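## Task

Set the red-capped bottle upright on the wall ledge marked by a blue label strip, and make sure every other bottle also sits on its own matching ledge. Each bottle's entire base must rest on its ledge, the arrangement must hold without the robot supporting anything, and at the end both grippers must release and withdraw.

## Robot and tools

Robot: two 6-joint arms, left_arm and right_arm, each with a parallel gripper. The names are labels, not image sides; left_arm sits on the +y side.

World frame (used by every reported pose): origin at table-top height, midway between the arms, roughly 5 to 10 cm in from the near table edge; +x points out across the table, +z up. Gripper frame: fingers extend along its +z, and they open and close along its y. The reported end-effector point lies between the pads, about 1 cm short of the fingertips.

The row (shared by execute_actions and move): 14 numbers, each in [-1, 1], always all 14 even if one arm is idle. First left_arm: six joint numbers then its opening; then right_arm the same way. Per arm the joint order is elbow, waist, shoulder, wrist roll, wrist yaw, wrist pitch. Use only this order. Waist, shoulder and wrist roll are sign-flipped relative to the URDF in everything you send and read. Scale: 1.0 equals 1.202 rad for waist, 1.258 shoulder, 1.238 elbow, 2.073 wrist pitch, 2.022 for wrist yaw and wrist roll. The opening entry is absolute: +1 fully open, -1 closed.

Joint ranges in URDF signs (flip waist, shoulder, roll for your numbers): waist -2.618 to 3.054, shoulder 0.000 to 3.142, elbow 0.000 to 3.142, wrist pitch -1.571 to 1.571, wrist yaw -1.571 to 1.571, wrist roll -2.094 to 2.094. True ends may differ by up to 0.036 rad. Asking a joint more than 0.036 rad beyond an end refuses that action for both arms; if the first action of a call fails this, or any action is malformed, nothing in the call runs. A joint commanded past its real end stops there, and the result may print "joint sent to its limit" (its absence proves nothing).

execute_actions(actions): a list of actions; each action is a table of 1 to 15 rows, one row per 1/30 s control step, and a short table repeats its final row until 15 steps pass. Joint numbers in every row are offsets from the arm's angles when that action began, not from the previous row; for a call's first action that means the last reported angles. An empty list just returns state and images.

move(target, speed, blocking): target is one 14-number row; its joint entries are offsets from the Joint positions shown in the latest result that listed them, giving a goal angle for every joint. All joints travel in step, reaching their goals together, so the hand follows a curve. speed (0.01 to 2 rad/s, default 0.5) caps the joint with the longest travel; paths take 0.5 to 10 s and get cut off at 10 s. Nothing avoids obstacles or the other arm. Finger openings are sent right away. blocking=false returns after 0.5 s while motion continues; until a result shows it ended, use only wait or stop. The extra "move:" line reports the ending (done, off_target, moving, held, fault), limits=held or limits=none, and each arm's joint furthest from its goal. Faster moves and goals set deep past a contact hit or press harder.

wait(seconds): 0 to 10; lets the scene run on held commands, returning early if a move ends. stop(): brakes a running move; fast arms need room. zoom_image(camera, region): region [x0, y0, x1, y1] in pixels of that camera's latest image, at most 504 by 504. finished_scene(scene): ends scene 1 or 2 for good; the goal must already be met and stable.

Cameras: cam_head_left and cam_head_right (896x504, fixed above and behind, about 1.04 m up), cam_left_wrist and cam_right_wrist (504x504 fisheye, on the hands). A calibration (intrinsics K, distortion, T_world_to_cam) is provided; expect errors of a few degrees and millimetres.

Reading results: the state line gives each gripper's position (m) and quaternion wxyz in the world frame; it can be off, worse at long reach. Joint positions and Joint velocities list each arm's joints in the order above (rad, rad/s), then finger gap in m (0.094 fully open). Joint targets shows where joints are currently driven. grip_measured is finger opening on the command scale, each gripper offset by up to about 1 mm. To hold something, command roughly 0.03 below grip_measured; less squeezes more gently. Pads can exert about 50 to 62 N, briefly more at first contact. Step readings list joint angles at some steps; HELD marks steps where an arm's row was limited. "joint command not followed" means a clearance check altered targets. Torque readings are noisy, offset, and nonzero even unloaded.

Motion limits: each step the target may lead the measured angle by at most 0.202 rad (waist), 0.258 (shoulder), 0.238 (elbow), 0.573 (wrist pitch), 0.522 (yaw, roll), and targets are scaled back if the hand would jump over 70 mm, so large changes span several actions. Arms sag under zero offsets: resend offsets toward the desired angles, then zeros, increasing them if joints lag.

Hazards: the bar beneath the arm bases and the plate behind it can stand up to 3 cm above the table, with no warning on contact. Never let the arms strike or shove each other. Do not drop, slam or push objects hard, and never let anything leave the table. Brief external tugs or shoves may occur. Holding loads heats motors: MOTOR HOT appears at 75 °C, 90 °C halts that arm for 10 s, 100 °C makes it go limp and fall (OVER-TEMPERATURE FAULT).

Each tool is called after "Call:" by a JSON object that holds its "name" and its "arguments", one argument or row to a line.

## Session

Call:
{"name": "execute_actions", "arguments": {
  "actions": []
}}

Scene clock: 0.00 s.
left_arm: end_effector_position=(+0.3712, +0.3129, +0.4113) grip_measured=+1.000 end_effector_quat_wxyz=(+0.721, +0.003, +0.692, +0.018) | right_arm: end_effector_position=(+0.3649, -0.3531, +0.3990) grip_measured=+1.000 end_effector_quat_wxyz=(+0.713, +0.028, +0.700, -0.004)
Joint names: [elbow, waist, shoulder, wrist roll, wrist yaw, wrist pitch]
Joint positions: left_arm=[ 1.06   0.016 -1.038 -0.009 -0.005  0.003  0.094] | right_arm=[ 1.046  0.014 -1.052  0.007 -0.004 -0.006  0.094]
Joint velocities: left_arm=[-0.027 -0.002 -0.002  0.007 -0.022 -0.007  0.   ] | right_arm=[-0.002  0.002 -0.007  0.022 -0.022  0.022  0.   ]
Joint torques (N m, as the arm reports them, + toward a larger Joint positions number): no reading
Motor temperatures (°C, as the motors report them): left_arm=[34 29 31 31 28 38] | right_arm=[35 32 30 31 29 37]
Joint targets: left_arm=[1.069 0.015 -1.033 -0.009 -0.006 0.001] | right_arm=[1.062 0.012 -1.046 0.008 -0.007 0.010]

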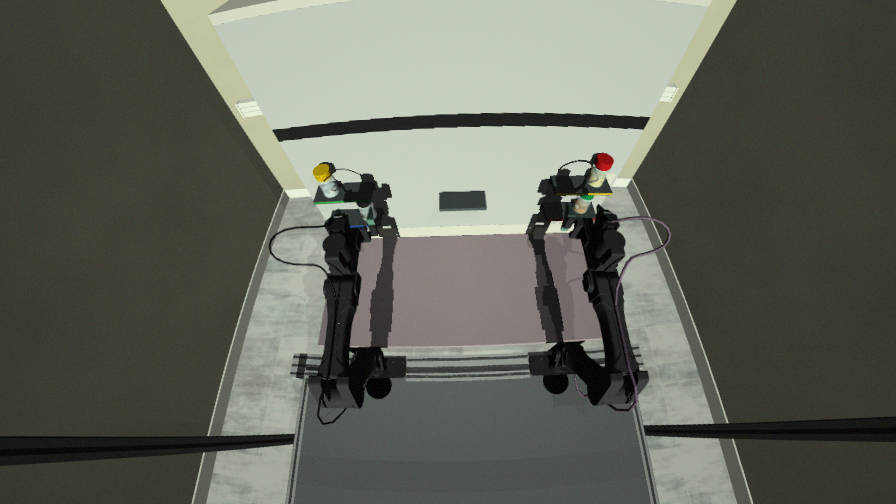

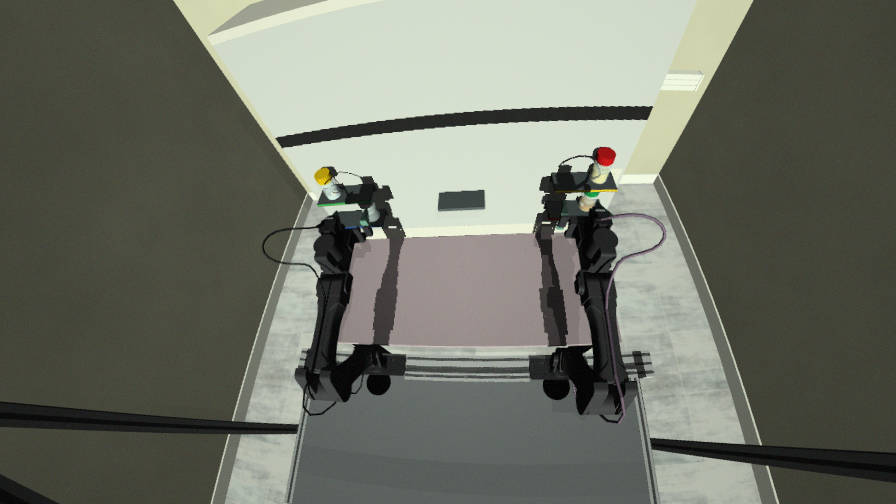

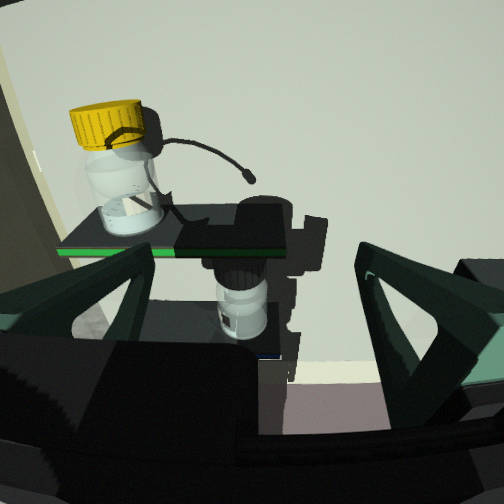

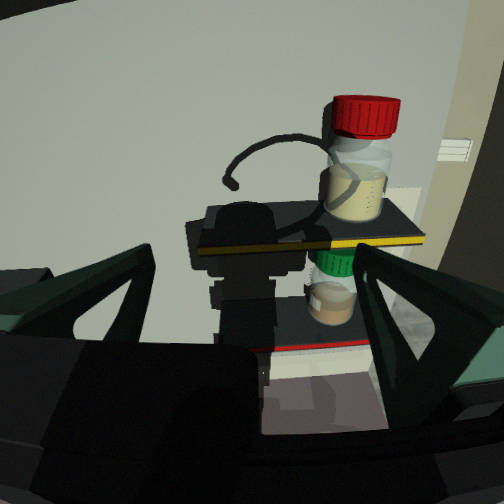

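Call:
{"name": "move", "arguments": {
  "target": [-0.42,-0.138,0.234,0,0,0.117,1, 0.107,0.155,-0.042,0,0,0.003,1],
  "speed": 0.7
}}

Scene clock: 12.43 s.
left_arm: end_effector_position=(+0.3208, +0.3647, +0.3042) grip_measured=+1.000 end_effector_quat_wxyz=(+0.715, -0.052, +0.694, +0.072) | right_arm: end_effector_position=(+0.3615, -0.4233, +0.4257) grip_measured=+1.000 end_effector_quat_wxyz=(+0.723, +0.091, +0.682, -0.068)
Joint names: [elbow, waist, shoulder, wrist roll, wrist yaw, wrist pitch]
Joint positions: left_arm=[ 0.549 -0.137 -0.768 -0.009 -0.005  0.23   0.094] | right_arm=[ 1.144  0.193 -1.097  0.007 -0.004 -0.014  0.094]
Joint velocities: left_arm=[-0.007  0.002 -0.012  0.022 -0.022  0.037  0.   ] | right_arm=[-0.012 -0.012 -0.007  0.022  0.007 -0.051  0.   ]
Joint torques (N m, as the arm reports them, + toward a larger Joint positions number): left_arm=[ 6.06 -1.12  2.72  0.   -0.01  1.86] | right_arm=[8.89 0.62 1.96 0.   0.02 2.03]
Motor temperatures (°C, as the motors report them): left_arm=[36 29 31 31 28 40] | right_arm=[37 32 30 31 29 40]
Joint targets: left_arm=[0.539 -0.149 -0.743 -0.009 -0.005 0.245] | right_arm=[1.179 0.201 -1.105 0.007 -0.004 0.000]
move: off_target (left_arm, right_arm); limits=none; left_arm: farthest joint: the shoulder, 0.024 radians from its target (0.294 radians at the start); right_arm: farthest joint: the elbow, 0.034 radians from its target (0.132 radians at the start)
camera_calibration (this result's frames):
cam_left_wrist: T_world_to_cam=[[0.16844, -0.984556, -0.047718, 0.318679], [-0.549953, -0.053692, -0.833468, 0.456338], [0.818034, 0.166632, -0.550504, -0.0248968], [0, 0, 0, 1]] pos_world=[0.217653, 0.342408, 0.381844]
cam_right_wrist: T_world_to_cam=[[-0.225413, -0.973365, -0.0418249, -0.311767], [-0.509253, 0.154314, -0.846669, 0.616606], [0.830572, -0.169551, -0.530473, -0.0249165], [0, 0, 0, 1]] pos_world=[0.264427, -0.402839, 0.495804]

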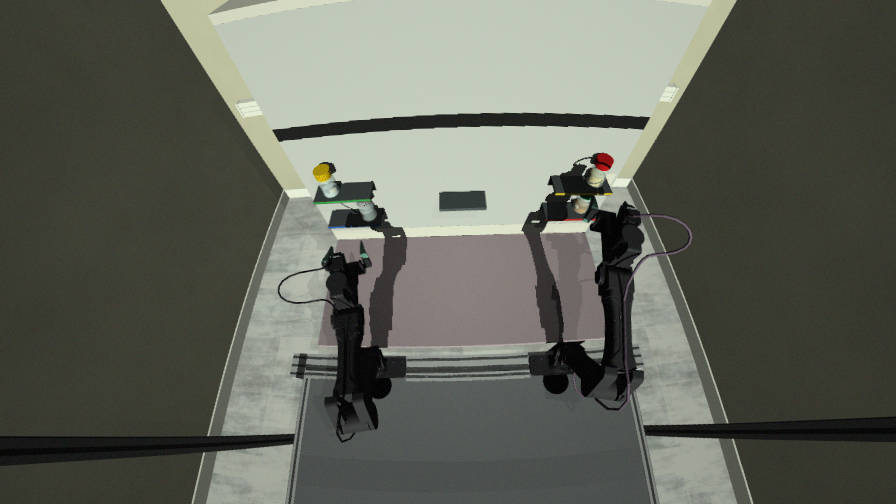

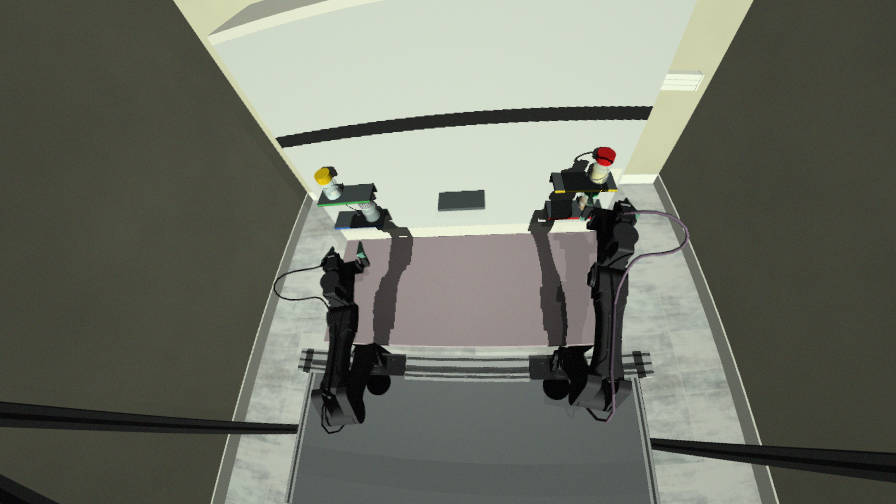

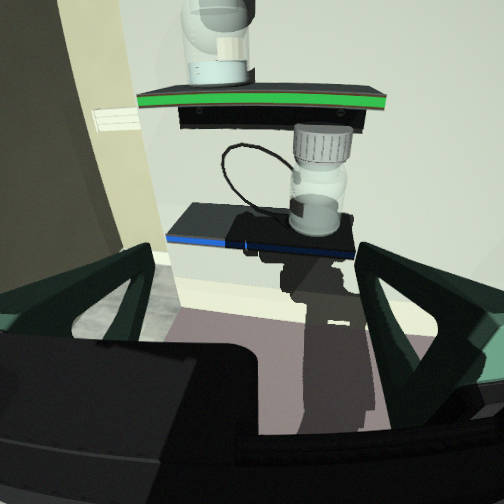

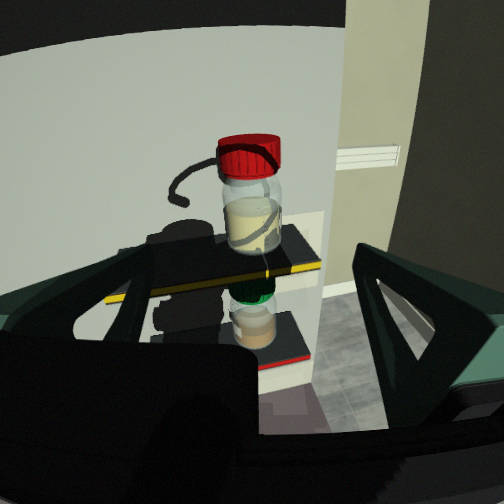

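Call:
{"name": "move", "arguments": {
  "target": [0,0,0.01,0,0,0,1, 0.205,0,-0.257,0,0,0.053,1],
  "speed": 0.5
}}

Scene clock: 38.00 s.
left_arm: end_effector_position=(+0.3208, +0.3647, +0.3043) grip_measured=+1.000 end_effector_quat_wxyz=(+0.715, -0.052, +0.694, +0.072) | right_arm: end_effector_position=(+0.4477, -0.4430, +0.4200) grip_measured=+1.000 end_effector_quat_wxyz=(+0.714, +0.092, +0.691, -0.067)
Joint names: [elbow, waist, shoulder, wrist roll, wrist yaw, wrist pitch]
Joint positions: left_arm=[ 0.549 -0.137 -0.768 -0.009 -0.005  0.231  0.094] | right_arm=[ 1.36   0.193 -1.424  0.007 -0.004  0.07   0.094]
Joint velocities: left_arm=[ 0.007  0.017  0.012  0.022 -0.007 -0.051  0.   ] | right_arm=[-0.002  0.007  0.002  0.066  0.007 -0.037  0.   ]
Joint torques (N m, as the arm reports them, + toward a larger Joint positions number): left_arm=[ 6.71  0.    1.78 -0.01 -0.01  1.73] | right_arm=[ 9.42 -0.03  6.39  0.    0.03  2.14]
Motor temperatures (°C, as the motors report them): left_arm=[36 29 31 31 28 42] | right_arm=[40 32 30 31 29 41]
Joint targets: left_arm=[0.549 -0.137 -0.755 -0.009 -0.005 0.230] | right_arm=[1.398 0.193 -1.421 0.007 -0.004 0.095]
move: off_target (right_arm); limits=none; left_arm: farthest joint: the shoulder, 0.012 radians from its target (0.012 radians at the start); right_arm: farthest joint: the elbow, 0.038 radians from its target (0.254 radians at the start)
camera_calibration (this result's frames):
cam_left_wrist: T_world_to_cam=[[0.168452, -0.984554, -0.0477183, 0.318678], [-0.54964, -0.0536346, -0.833678, 0.456359], [0.818242, 0.166662, -0.550186, -0.0250168], [0, 0, 0, 1]] pos_world=[0.217621, 0.342402, 0.381899]
cam_right_wrist: T_world_to_cam=[[-0.225307, -0.973389, -0.041835, -0.311826], [-0.530948, 0.158673, -0.832417, 0.664367], [0.816904, -0.165337, -0.552569, -0.0856072], [0, 0, 0, 1]] pos_world=[0.35242, -0.423099, 0.492681]

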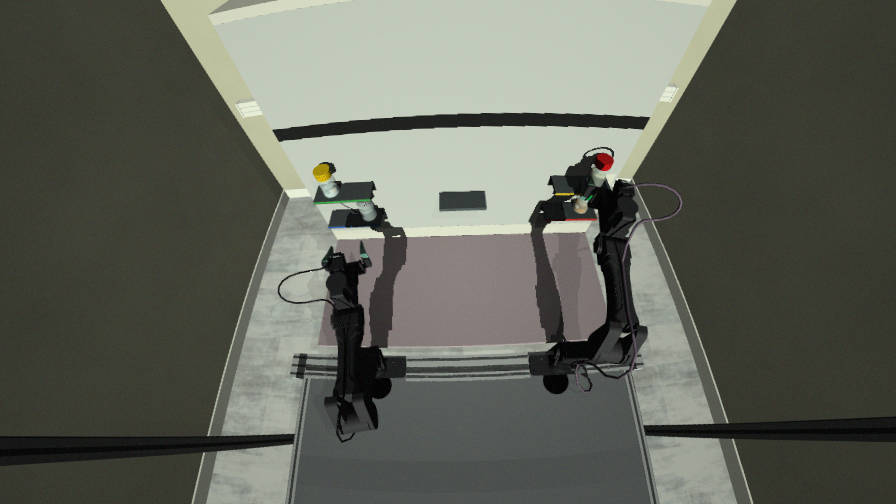

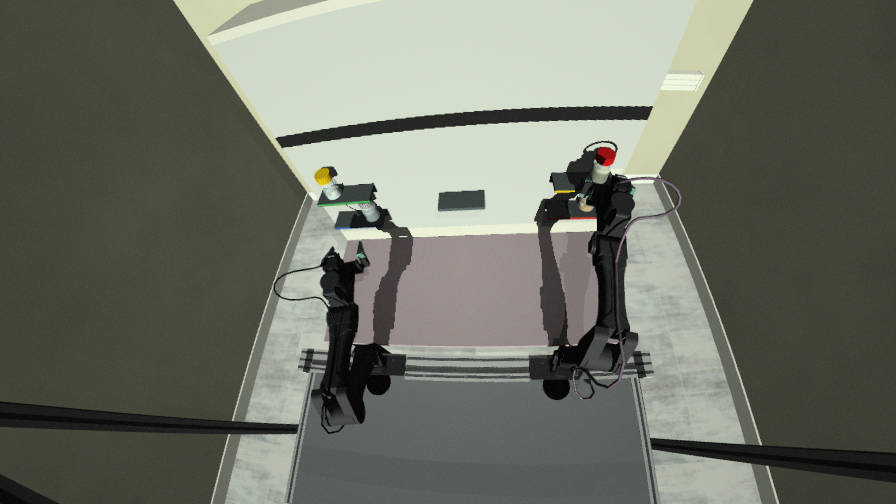

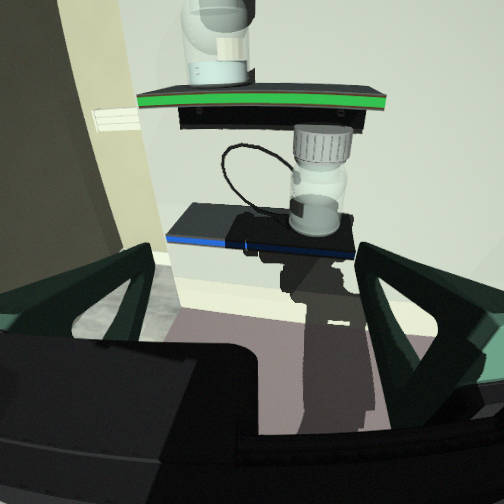

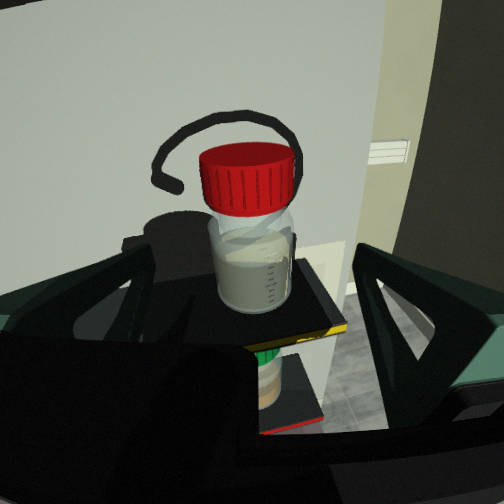

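Call:
{"name": "move", "arguments": {
  "target": [0,0,0.01,0,0,0,1, 0.115,0,-0.118,0,0,0.034,1],
  "speed": 0.3
}}

Scene clock: 45.80 s.
left_arm: end_effector_position=(+0.3208, +0.3647, +0.3043) grip_measured=+1.000 end_effector_quat_wxyz=(+0.715, -0.052, +0.694, +0.072) | right_arm: end_effector_position=(+0.4881, -0.4521, +0.4132) grip_measured=+1.000 end_effector_quat_wxyz=(+0.714, +0.092, +0.691, -0.067)
Joint names: [elbow, waist, shoulder, wrist roll, wrist yaw, wrist pitch]
Joint positions: left_arm=[ 0.549 -0.137 -0.768 -0.009 -0.005  0.231  0.094] | right_arm=[ 1.466  0.193 -1.574  0.007 -0.004  0.116  0.094]
Joint velocities: left_arm=[ 0.002 -0.002  0.012 -0.022 -0.007 -0.037  0.   ] | right_arm=[-0.027 -0.002 -0.002 -0.037  0.051  0.095  0.   ]
Joint torques (N m, as the arm reports them, + toward a larger Joint positions number): left_arm=[ 6.72  0.01  1.78  0.   -0.01  1.73] | right_arm=[ 9.24 -0.02  7.84  0.01  0.03  2.14]
Motor temperatures (°C, as the motors report them): left_arm=[36 29 31 31 28 42] | right_arm=[40 32 31 31 29 41]
Joint targets: left_arm=[0.549 -0.137 -0.755 -0.009 -0.005 0.231] | right_arm=[1.502 0.193 -1.572 0.007 -0.004 0.141]
move: off_target (right_arm); limits=none; left_arm: farthest joint: the shoulder, 0.012 radians from its target (0.012 radians at the start); right_arm: farthest joint: the elbow, 0.036 radians from its target (0.143 radians at the start)
camera_calibration (this result's frames):
cam_left_wrist: T_world_to_cam=[[0.168452, -0.984554, -0.0477183, 0.318678], [-0.54964, -0.0536346, -0.833678, 0.456359], [0.818242, 0.166662, -0.550186, -0.0250168], [0, 0, 0, 1]] pos_world=[0.217621, 0.342402, 0.381899]
cam_right_wrist: T_world_to_cam=[[-0.225315, -0.973387, -0.0418341, -0.311812], [-0.529388, 0.158361, -0.833469, 0.681173], [0.817913, -0.165646, -0.55098, -0.125106], [0, 0, 0, 1]] pos_world=[0.392675, -0.432108, 0.485761]

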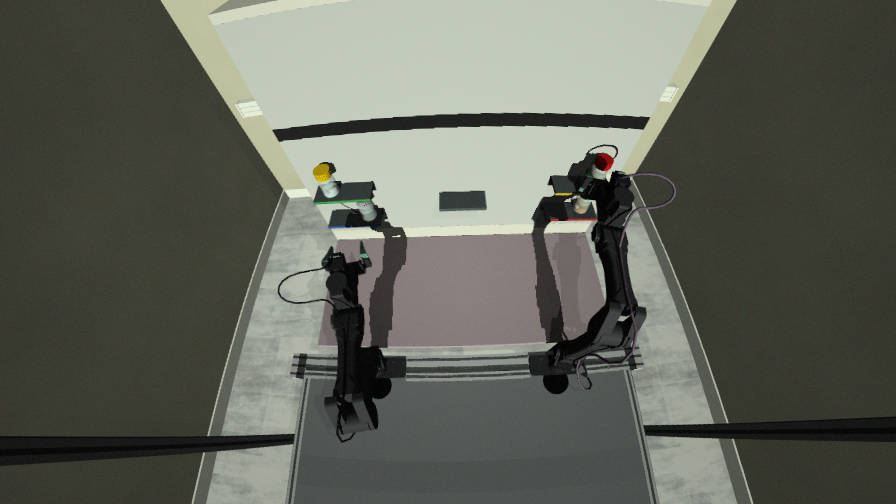

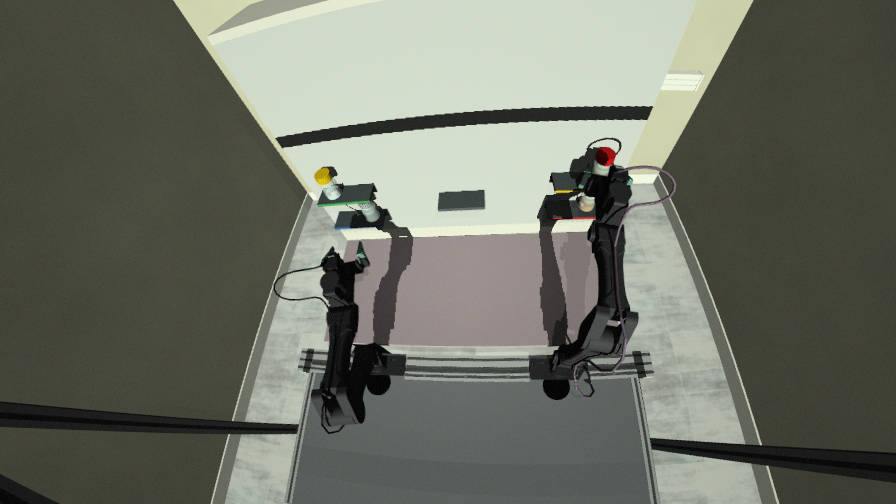

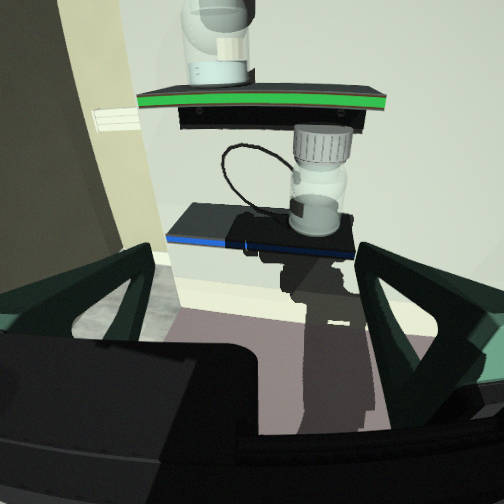

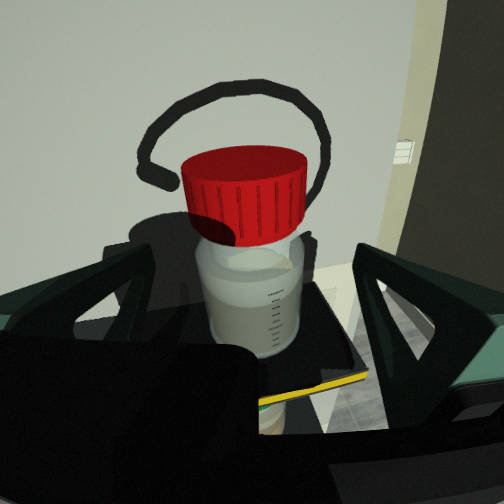

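Call:
{"name": "move", "arguments": {
  "target": [0,0,0.01,0,0,0,1, 0.029,0,0,0,0,0.012,-0.15],
  "speed": 0.3
}}

Scene clock: 52.23 s.
left_arm: end_effector_position=(+0.3208, +0.3647, +0.3043) grip_measured=+1.000 end_effector_quat_wxyz=(+0.715, -0.052, +0.694, +0.072) | right_arm: end_effector_position=(+0.4882, -0.4516, +0.4138) grip_measured=-0.148 end_effector_quat_wxyz=(+0.715, +0.091, +0.690, -0.066)
Joint names: [elbow, waist, shoulder, wrist roll, wrist yaw, wrist pitch]
Joint positions: left_arm=[ 0.549 -0.137 -0.768 -0.009 -0.005  0.231  0.094] | right_arm=[ 1.466  0.193 -1.574  0.006 -0.007  0.118  0.04 ]
Joint velocities: left_arm=[-0.012  0.007 -0.002 -0.066 -0.022 -0.11   0.   ] | right_arm=[ 0.002  0.007  0.017 -0.007  0.022 -0.022  0.001]
Joint torques (N m, as the arm reports them, + toward a larger Joint positions number): left_arm=[ 6.71  0.    1.78 -0.01 -0.01  1.73] | right_arm=[ 9.24 -0.04  7.76  0.03  0.07  2.17]
Motor temperatures (°C, as the motors report them): left_arm=[37 29 31 31 28 42] | right_arm=[41 32 32 31 29 42]
Joint targets: left_arm=[0.549 -0.137 -0.755 -0.009 -0.005 0.231] | right_arm=[1.502 0.193 -1.574 0.007 -0.004 0.141]
move: off_target (right_arm); limits=none; left_arm: farthest joint: the shoulder, 0.012 radians from its target (0.012 radians at the start); right_arm: farthest joint: the elbow, 0.036 radians from its target (0.036 radians at the start)
camera_calibration (this result's frames):
cam_left_wrist: T_world_to_cam=[[0.168452, -0.984554, -0.0477183, 0.318678], [-0.54964, -0.0536346, -0.833678, 0.456359], [0.818242, 0.166662, -0.550186, -0.0250168], [0, 0, 0, 1]] pos_world=[0.217621, 0.342402, 0.381899]
cam_right_wrist: T_world_to_cam=[[-0.222321, -0.974047, -0.0424986, -0.312755], [-0.527759, 0.156881, -0.83478, 0.680718], [0.819782, -0.163161, -0.54894, -0.12541], [0, 0, 0, 1]] pos_world=[0.392532, -0.431891, 0.486116]

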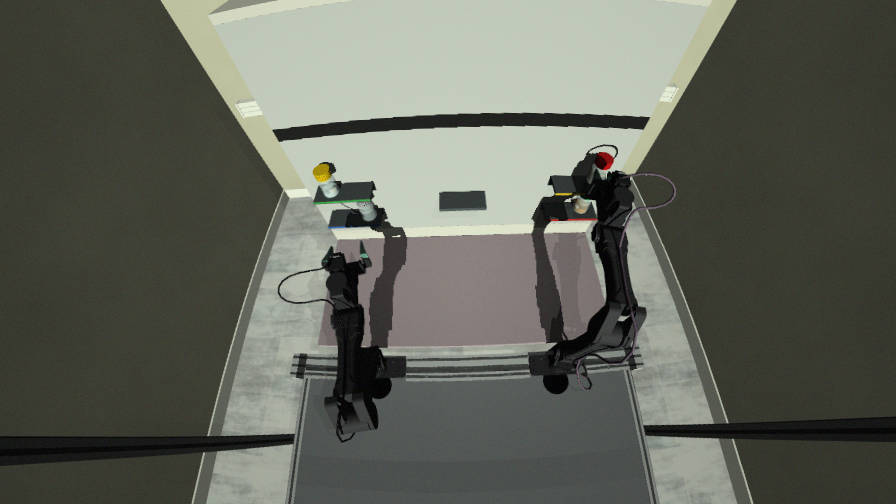

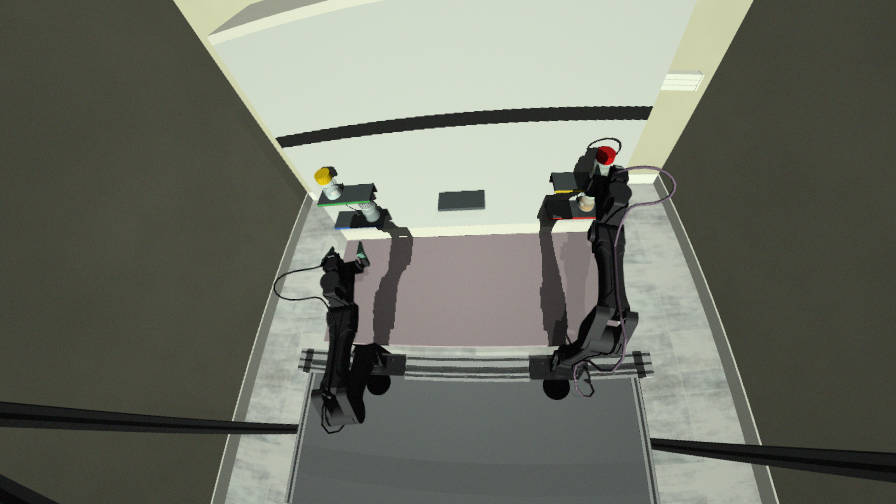

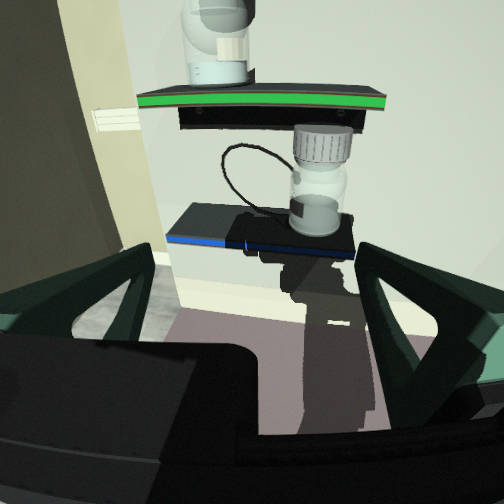

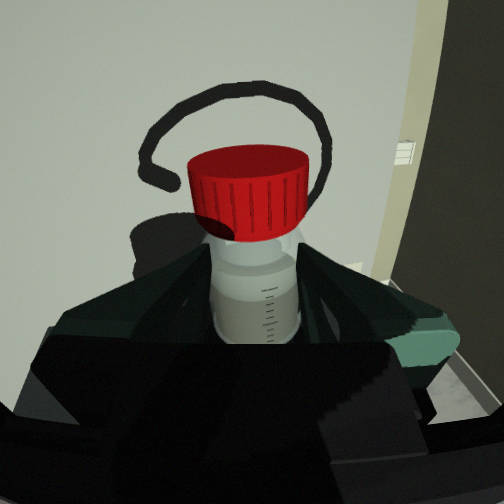

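Call:
{"name": "move", "arguments": {
  "target": [0,0,0.01,0,0,0,1, 0.029,0,0,0,0,0.012,-0.3],
  "speed": 0.3
}}

Scene clock: 56.30 s.
left_arm: end_effector_position=(+0.3208, +0.3647, +0.3043) grip_measured=+1.000 end_effector_quat_wxyz=(+0.715, -0.052, +0.694, +0.072) | right_arm: end_effector_position=(+0.4878, -0.4520, +0.4149) grip_measured=-0.296 end_effector_quat_wxyz=(+0.716, +0.092, +0.688, -0.067)
Joint names: [elbow, waist, shoulder, wrist roll, wrist yaw, wrist pitch]
Joint positions: left_arm=[ 0.549 -0.137 -0.768 -0.009 -0.005  0.231  0.094] | right_arm=[ 1.466  0.193 -1.574  0.006 -0.004  0.121  0.033]
Joint velocities: left_arm=[-0.002  0.012 -0.022  0.081  0.037 -0.007  0.   ] | right_arm=[-0.017  0.002  0.007  0.022 -0.022  0.081 -0.001]
Joint torques (N m, as the arm reports them, + toward a larger Joint positions number): left_arm=[ 6.71  0.    1.78  0.   -0.01  1.73] | right_arm=[ 9.3  -0.01  7.49  0.01  0.01  2.12]
Motor temperatures (°C, as the motors report them): left_arm=[37 29 31 31 28 42] | right_arm=[41 32 32 31 29 42]
Joint targets: left_arm=[0.549 -0.137 -0.755 -0.009 -0.005 0.231] | right_arm=[1.502 0.193 -1.574 0.006 -0.007 0.143]
move: off_target (right_arm); limits=none; left_arm: farthest joint: the shoulder, 0.012 radians from its target (0.012 radians at the start); right_arm: farthest joint: the elbow, 0.036 radians from its target (0.036 radians at the start)
camera_calibration (this result's frames):
cam_left_wrist: T_world_to_cam=[[0.168452, -0.984554, -0.0477183, 0.318678], [-0.54964, -0.0536346, -0.833678, 0.456359], [0.818242, 0.166662, -0.550186, -0.0250168], [0, 0, 0, 1]] pos_world=[0.217621, 0.342402, 0.381899]
cam_right_wrist: T_world_to_cam=[[-0.224546, -0.973517, -0.0429473, -0.311654], [-0.524272, 0.157842, -0.836794, 0.681089], [0.821412, -0.165383, -0.54583, -0.127659], [0, 0, 0, 1]] pos_world=[0.391956, -0.432018, 0.486867]

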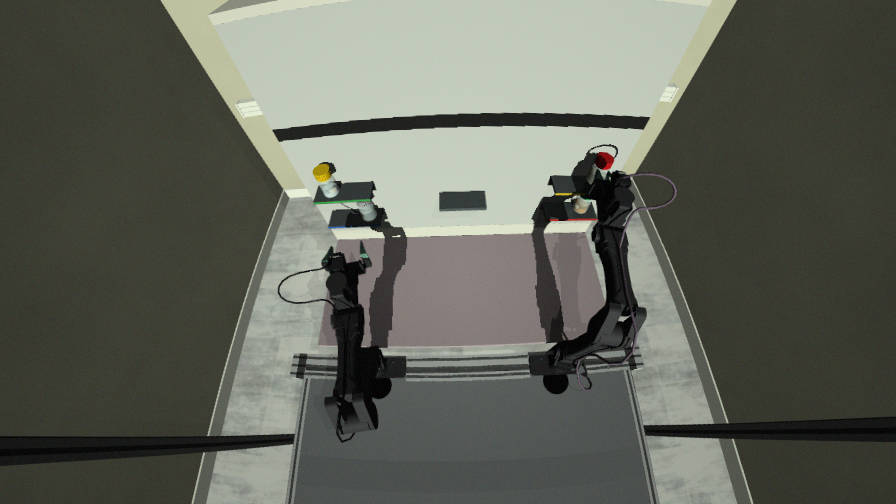

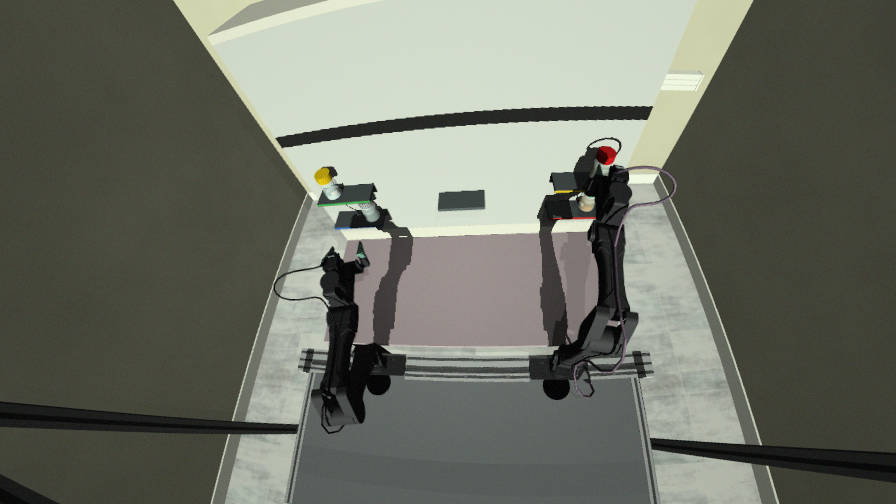

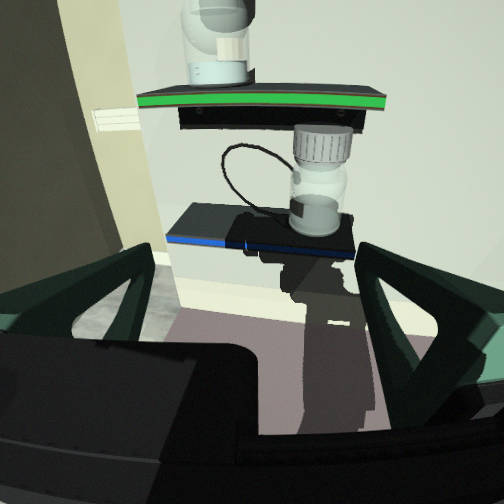

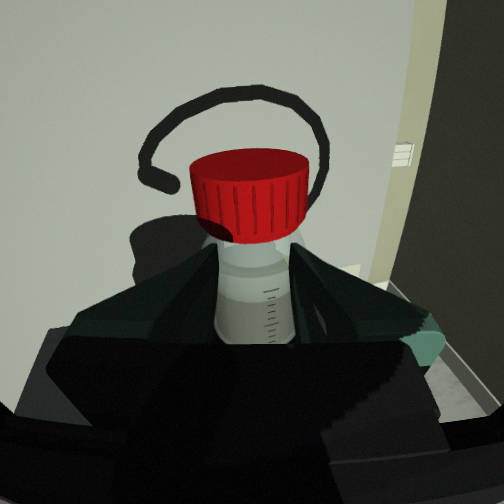

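Call:
{"name": "execute_actions", "arguments": {
  "actions": []
}}

Scene clock: 78.17 s.
left_arm: end_effector_position=(+0.3208, +0.3647, +0.3043) grip_measured=+1.000 end_effector_quat_wxyz=(+0.715, -0.052, +0.694, +0.072) | right_arm: end_effector_position=(+0.4878, -0.4520, +0.4149) grip_measured=-0.296 end_effector_quat_wxyz=(+0.716, +0.092, +0.688, -0.067)
Joint names: [elbow, waist, shoulder, wrist roll, wrist yaw, wrist pitch]
Joint positions: left_arm=[ 0.549 -0.137 -0.768 -0.009 -0.005  0.231  0.094] | right_arm=[ 1.466  0.193 -1.574  0.006 -0.004  0.121  0.033]
Joint velocities: left_arm=[-0.007  0.007 -0.007  0.007 -0.051 -0.051  0.   ] | right_arm=[ 0.012 -0.002  0.012  0.095 -0.051 -0.022  0.   ]
Joint torques (N m, as the arm reports them, + toward a larger Joint positions number): left_arm=[ 6.71  0.01  1.78  0.   -0.01  1.73] | right_arm=[9.26 0.02 7.59 0.   0.   2.13]
Motor temperatures (°C, as the motors report them): left_arm=[37 29 31 31 28 43] | right_arm=[41 32 33 31 29 42]
Joint targets: left_arm=[0.549 -0.137 -0.755 -0.009 -0.005 0.231] | right_arm=[1.502 0.193 -1.574 0.006 -0.007 0.143]
camera_calibration (this result's frames):
cam_left_wrist: T_world_to_cam=[[0.168452, -0.984554, -0.0477183, 0.318678], [-0.54964, -0.0536346, -0.833678, 0.456359], [0.818242, 0.166662, -0.550186, -0.0250168], [0, 0, 0, 1]] pos_world=[0.217621, 0.342402, 0.381899]
cam_right_wrist: T_world_to_cam=[[-0.224546, -0.973517, -0.0429473, -0.311654], [-0.524272, 0.157842, -0.836794, 0.681089], [0.821412, -0.165383, -0.54583, -0.127659], [0, 0, 0, 1]] pos_world=[0.391956, -0.432018, 0.486867]

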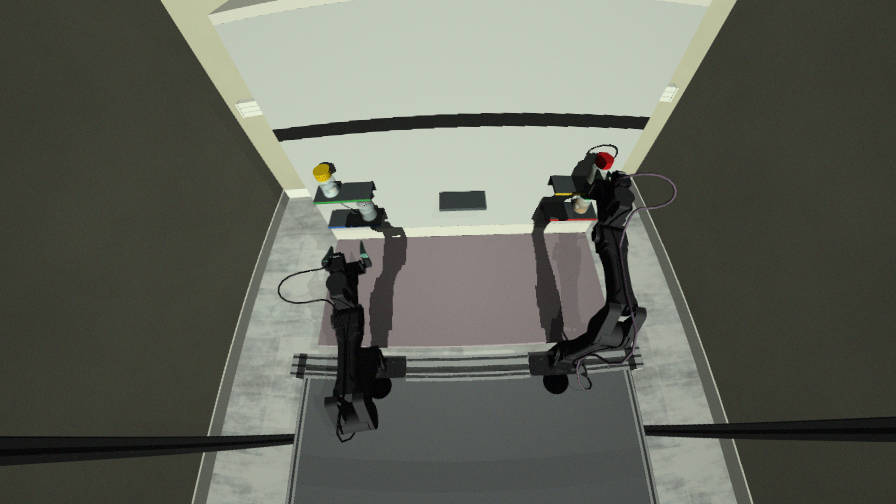

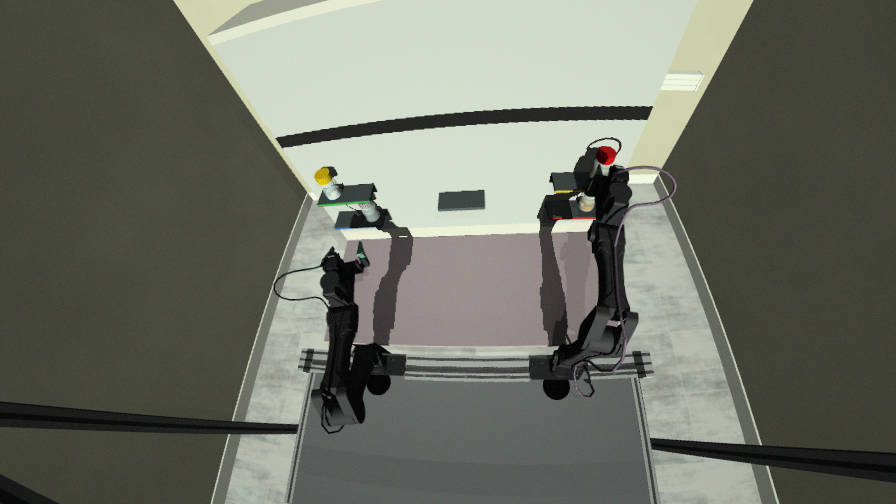

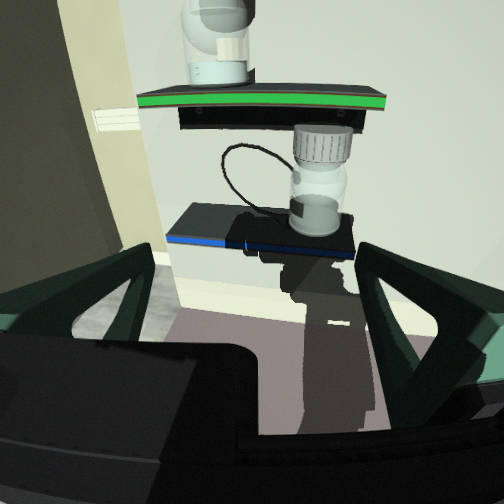

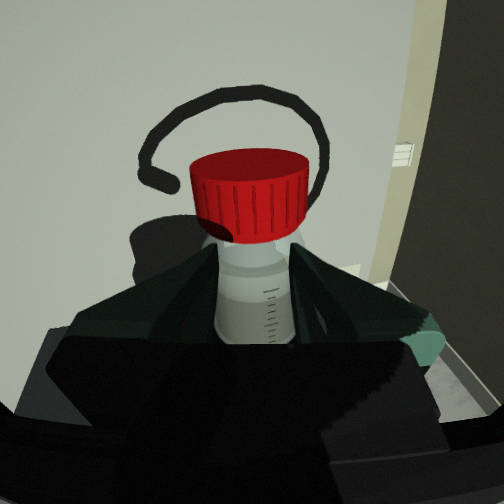

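Call:
{"name": "move", "arguments": {
  "target": [0.016,0,-0.008,0,0,0.002,1, 0.02,0,0,0,0,0.01,1]
}}

Call:
{"name": "move", "arguments": {
  "target": [0.016,0,-0.008,0,0,0.002,1, 0.075,0,-0.085,0,0,0.025,1],
  "speed": 0.15
}}

Scene clock: 81.47 s.
left_arm: end_effector_position=(+0.3208, +0.3647, +0.3043) grip_measured=+1.000 end_effector_quat_wxyz=(+0.715, -0.052, +0.694, +0.072) | right_arm: end_effector_position=(+0.4881, -0.4519, +0.4135) grip_measured=+1.000 end_effector_quat_wxyz=(+0.715, +0.092, +0.690, -0.066)
Joint names: [elbow, waist, shoulder, wrist roll, wrist yaw, wrist pitch]
Joint positions: left_arm=[ 0.549 -0.137 -0.768 -0.009 -0.005  0.231  0.094] | right_arm=[ 1.466  0.193 -1.574  0.006 -0.004  0.117  0.094]
Joint velocities: left_arm=[-0.002 -0.012  0.027 -0.051  0.081  0.007  0.   ] | right_arm=[-0.012  0.007 -0.017  0.081  0.007 -0.051  0.   ]
Joint torques (N m, as the arm reports them, + toward a larger Joint positions number): left_arm=[ 8.07  0.   -0.01 -0.01 -0.01  1.77] | right_arm=[ 8.36 -0.02  7.71  0.01  0.03  2.16]
Motor temperatures (°C, as the motors report them): left_arm=[37 29 31 31 28 43] | right_arm=[41 32 33 31 29 42]
Joint targets: left_arm=[0.569 -0.137 -0.778 -0.009 -0.005 0.235] | right_arm=[1.491 0.193 -1.574 0.006 -0.004 0.142]
move: off_target (right_arm); limits=none; left_arm: farthest joint: the elbow, 0.020 radians from its target (0.020 radians at the start); right_arm: farthest joint: the elbow, 0.025 radians from its target (0.025 radians at the start)
camera_calibration (this result's frames):
cam_left_wrist: T_world_to_cam=[[0.168452, -0.984554, -0.0477183, 0.318678], [-0.54964, -0.0536346, -0.833678, 0.456359], [0.818242, 0.166662, -0.550186, -0.0250168], [0, 0, 0, 1]] pos_world=[0.217621, 0.342402, 0.381899]
cam_right_wrist: T_world_to_cam=[[-0.224532, -0.97352, -0.0429533, -0.311656], [-0.52834, 0.158657, -0.834077, 0.681279], [0.818806, -0.164583, -0.549973, -0.125314], [0, 0, 0, 1]] pos_world=[0.392578, -0.432118, 0.485934]

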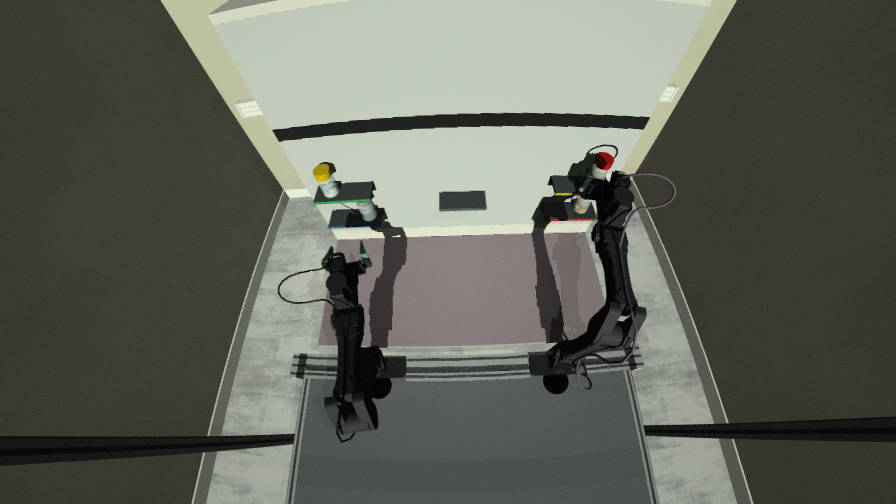

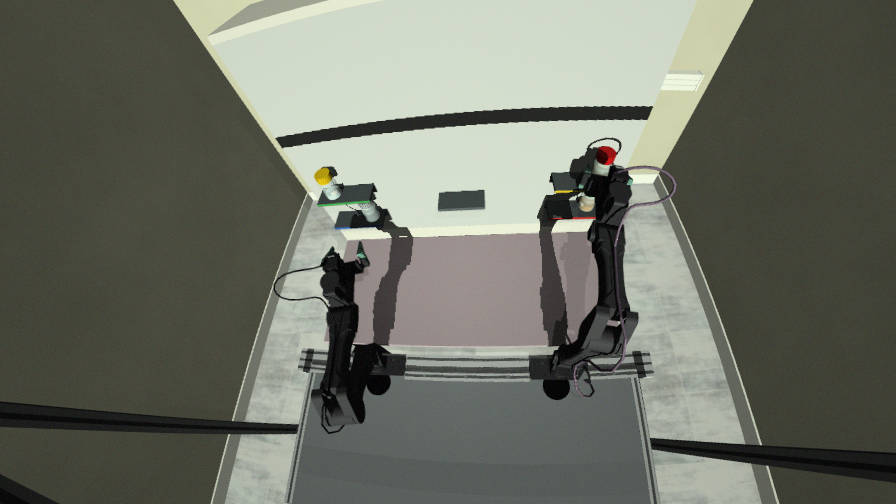

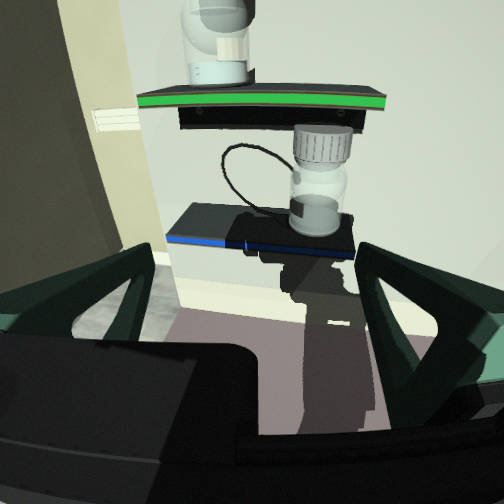

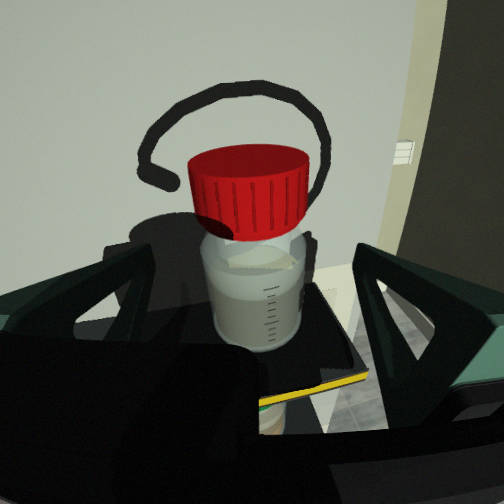

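Scene clock: 82.57 s.
left_arm: end_effector_position=(+0.3208, +0.3647, +0.3043) grip_measured=+1.000 end_effector_quat_wxyz=(+0.715, -0.052, +0.694, +0.072) | right_arm: end_effector_position=(+0.5177, -0.4579, +0.3935) grip_measured=+1.000 end_effector_quat_wxyz=(+0.706, +0.093, +0.699, -0.065)
Joint names: [elbow, waist, shoulder, wrist roll, wrist yaw, wrist pitch]
Joint positions: left_arm=[ 0.549 -0.137 -0.768 -0.009 -0.005  0.231  0.094] | right_arm=[ 1.523  0.193 -1.682  0.006 -0.004  0.143  0.094]
Joint velocities: left_arm=[ 0.002 -0.012 -0.007 -0.022  0.007  0.007  0.   ] | right_arm=[-0.007  0.022  0.007 -0.007  0.007 -0.022  0.   ]
Joint torques (N m, as the arm reports them, + toward a larger Joint positions number): left_arm=[ 8.08  0.01 -0.01  0.   -0.01  1.77] | right_arm=[ 9.37 -0.03  8.91  0.    0.03  2.2 ]
Motor temperatures (°C, as the motors report them): left_arm=[37 29 31 31 28 43] | right_arm=[41 32 33 31 29 42]
Joint targets: left_arm=[0.569 -0.137 -0.778 -0.009 -0.005 0.235] | right_arm=[1.559 0.193 -1.681 0.006 -0.004 0.169]
move: off_target (right_arm); limits=none; left_arm: farthest joint: the elbow, 0.020 radians from its target (0.020 radians at the start); right_arm: farthest joint: the elbow, 0.036 radians from its target (0.093 radians at the start)
camera_calibration (this result's frames):
cam_left_wrist: T_world_to_cam=[[0.168452, -0.984554, -0.0477183, 0.318678], [-0.54964, -0.0536346, -0.833678, 0.456359], [0.818242, 0.166662, -0.550186, -0.0250168], [0, 0, 0, 1]] pos_world=[0.217621, 0.342402, 0.381899]
cam_right_wrist: T_world_to_cam=[[-0.224458, -0.973535, -0.0429849, -0.311666], [-0.548789, 0.162733, -0.819968, 0.688009], [0.805263, -0.160459, -0.570792, -0.144414], [0, 0, 0, 1]] pos_world=[0.423907, -0.438552, 0.468318]

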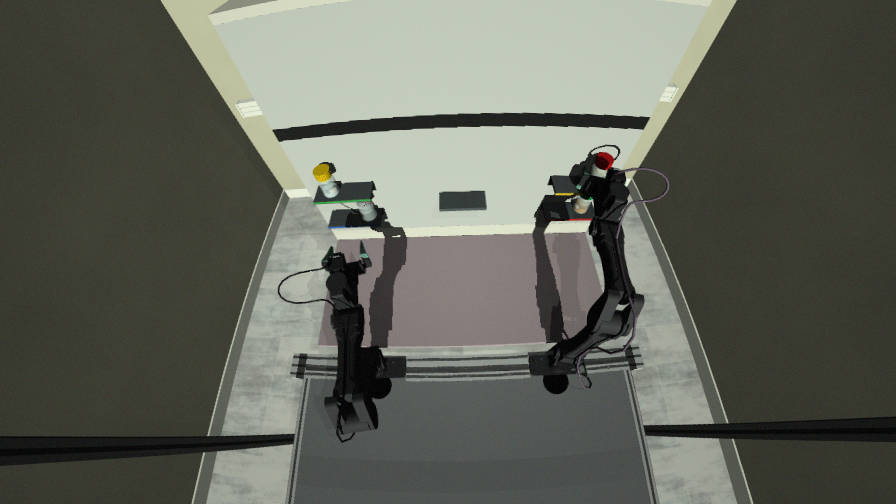

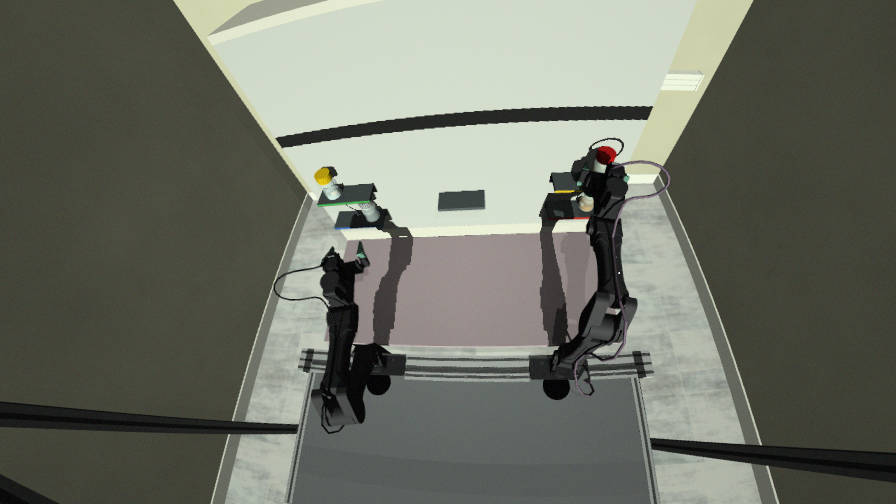

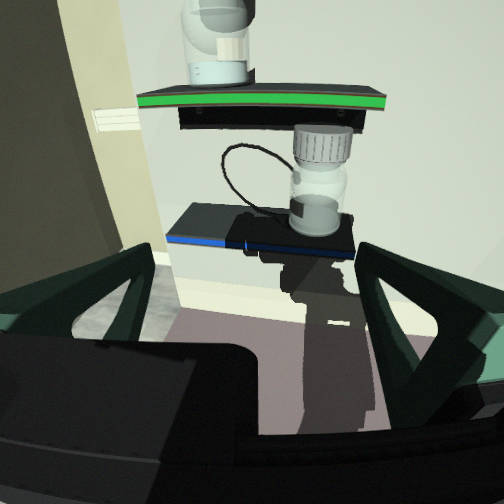

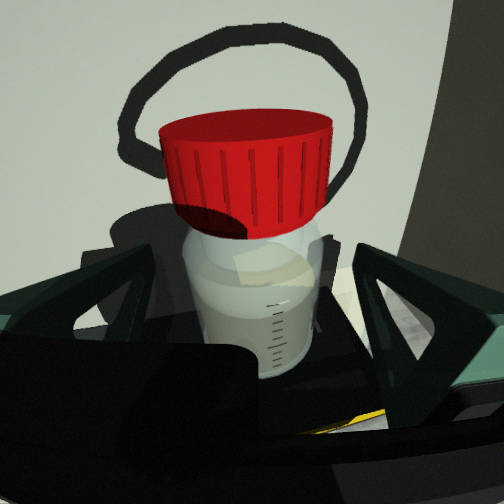

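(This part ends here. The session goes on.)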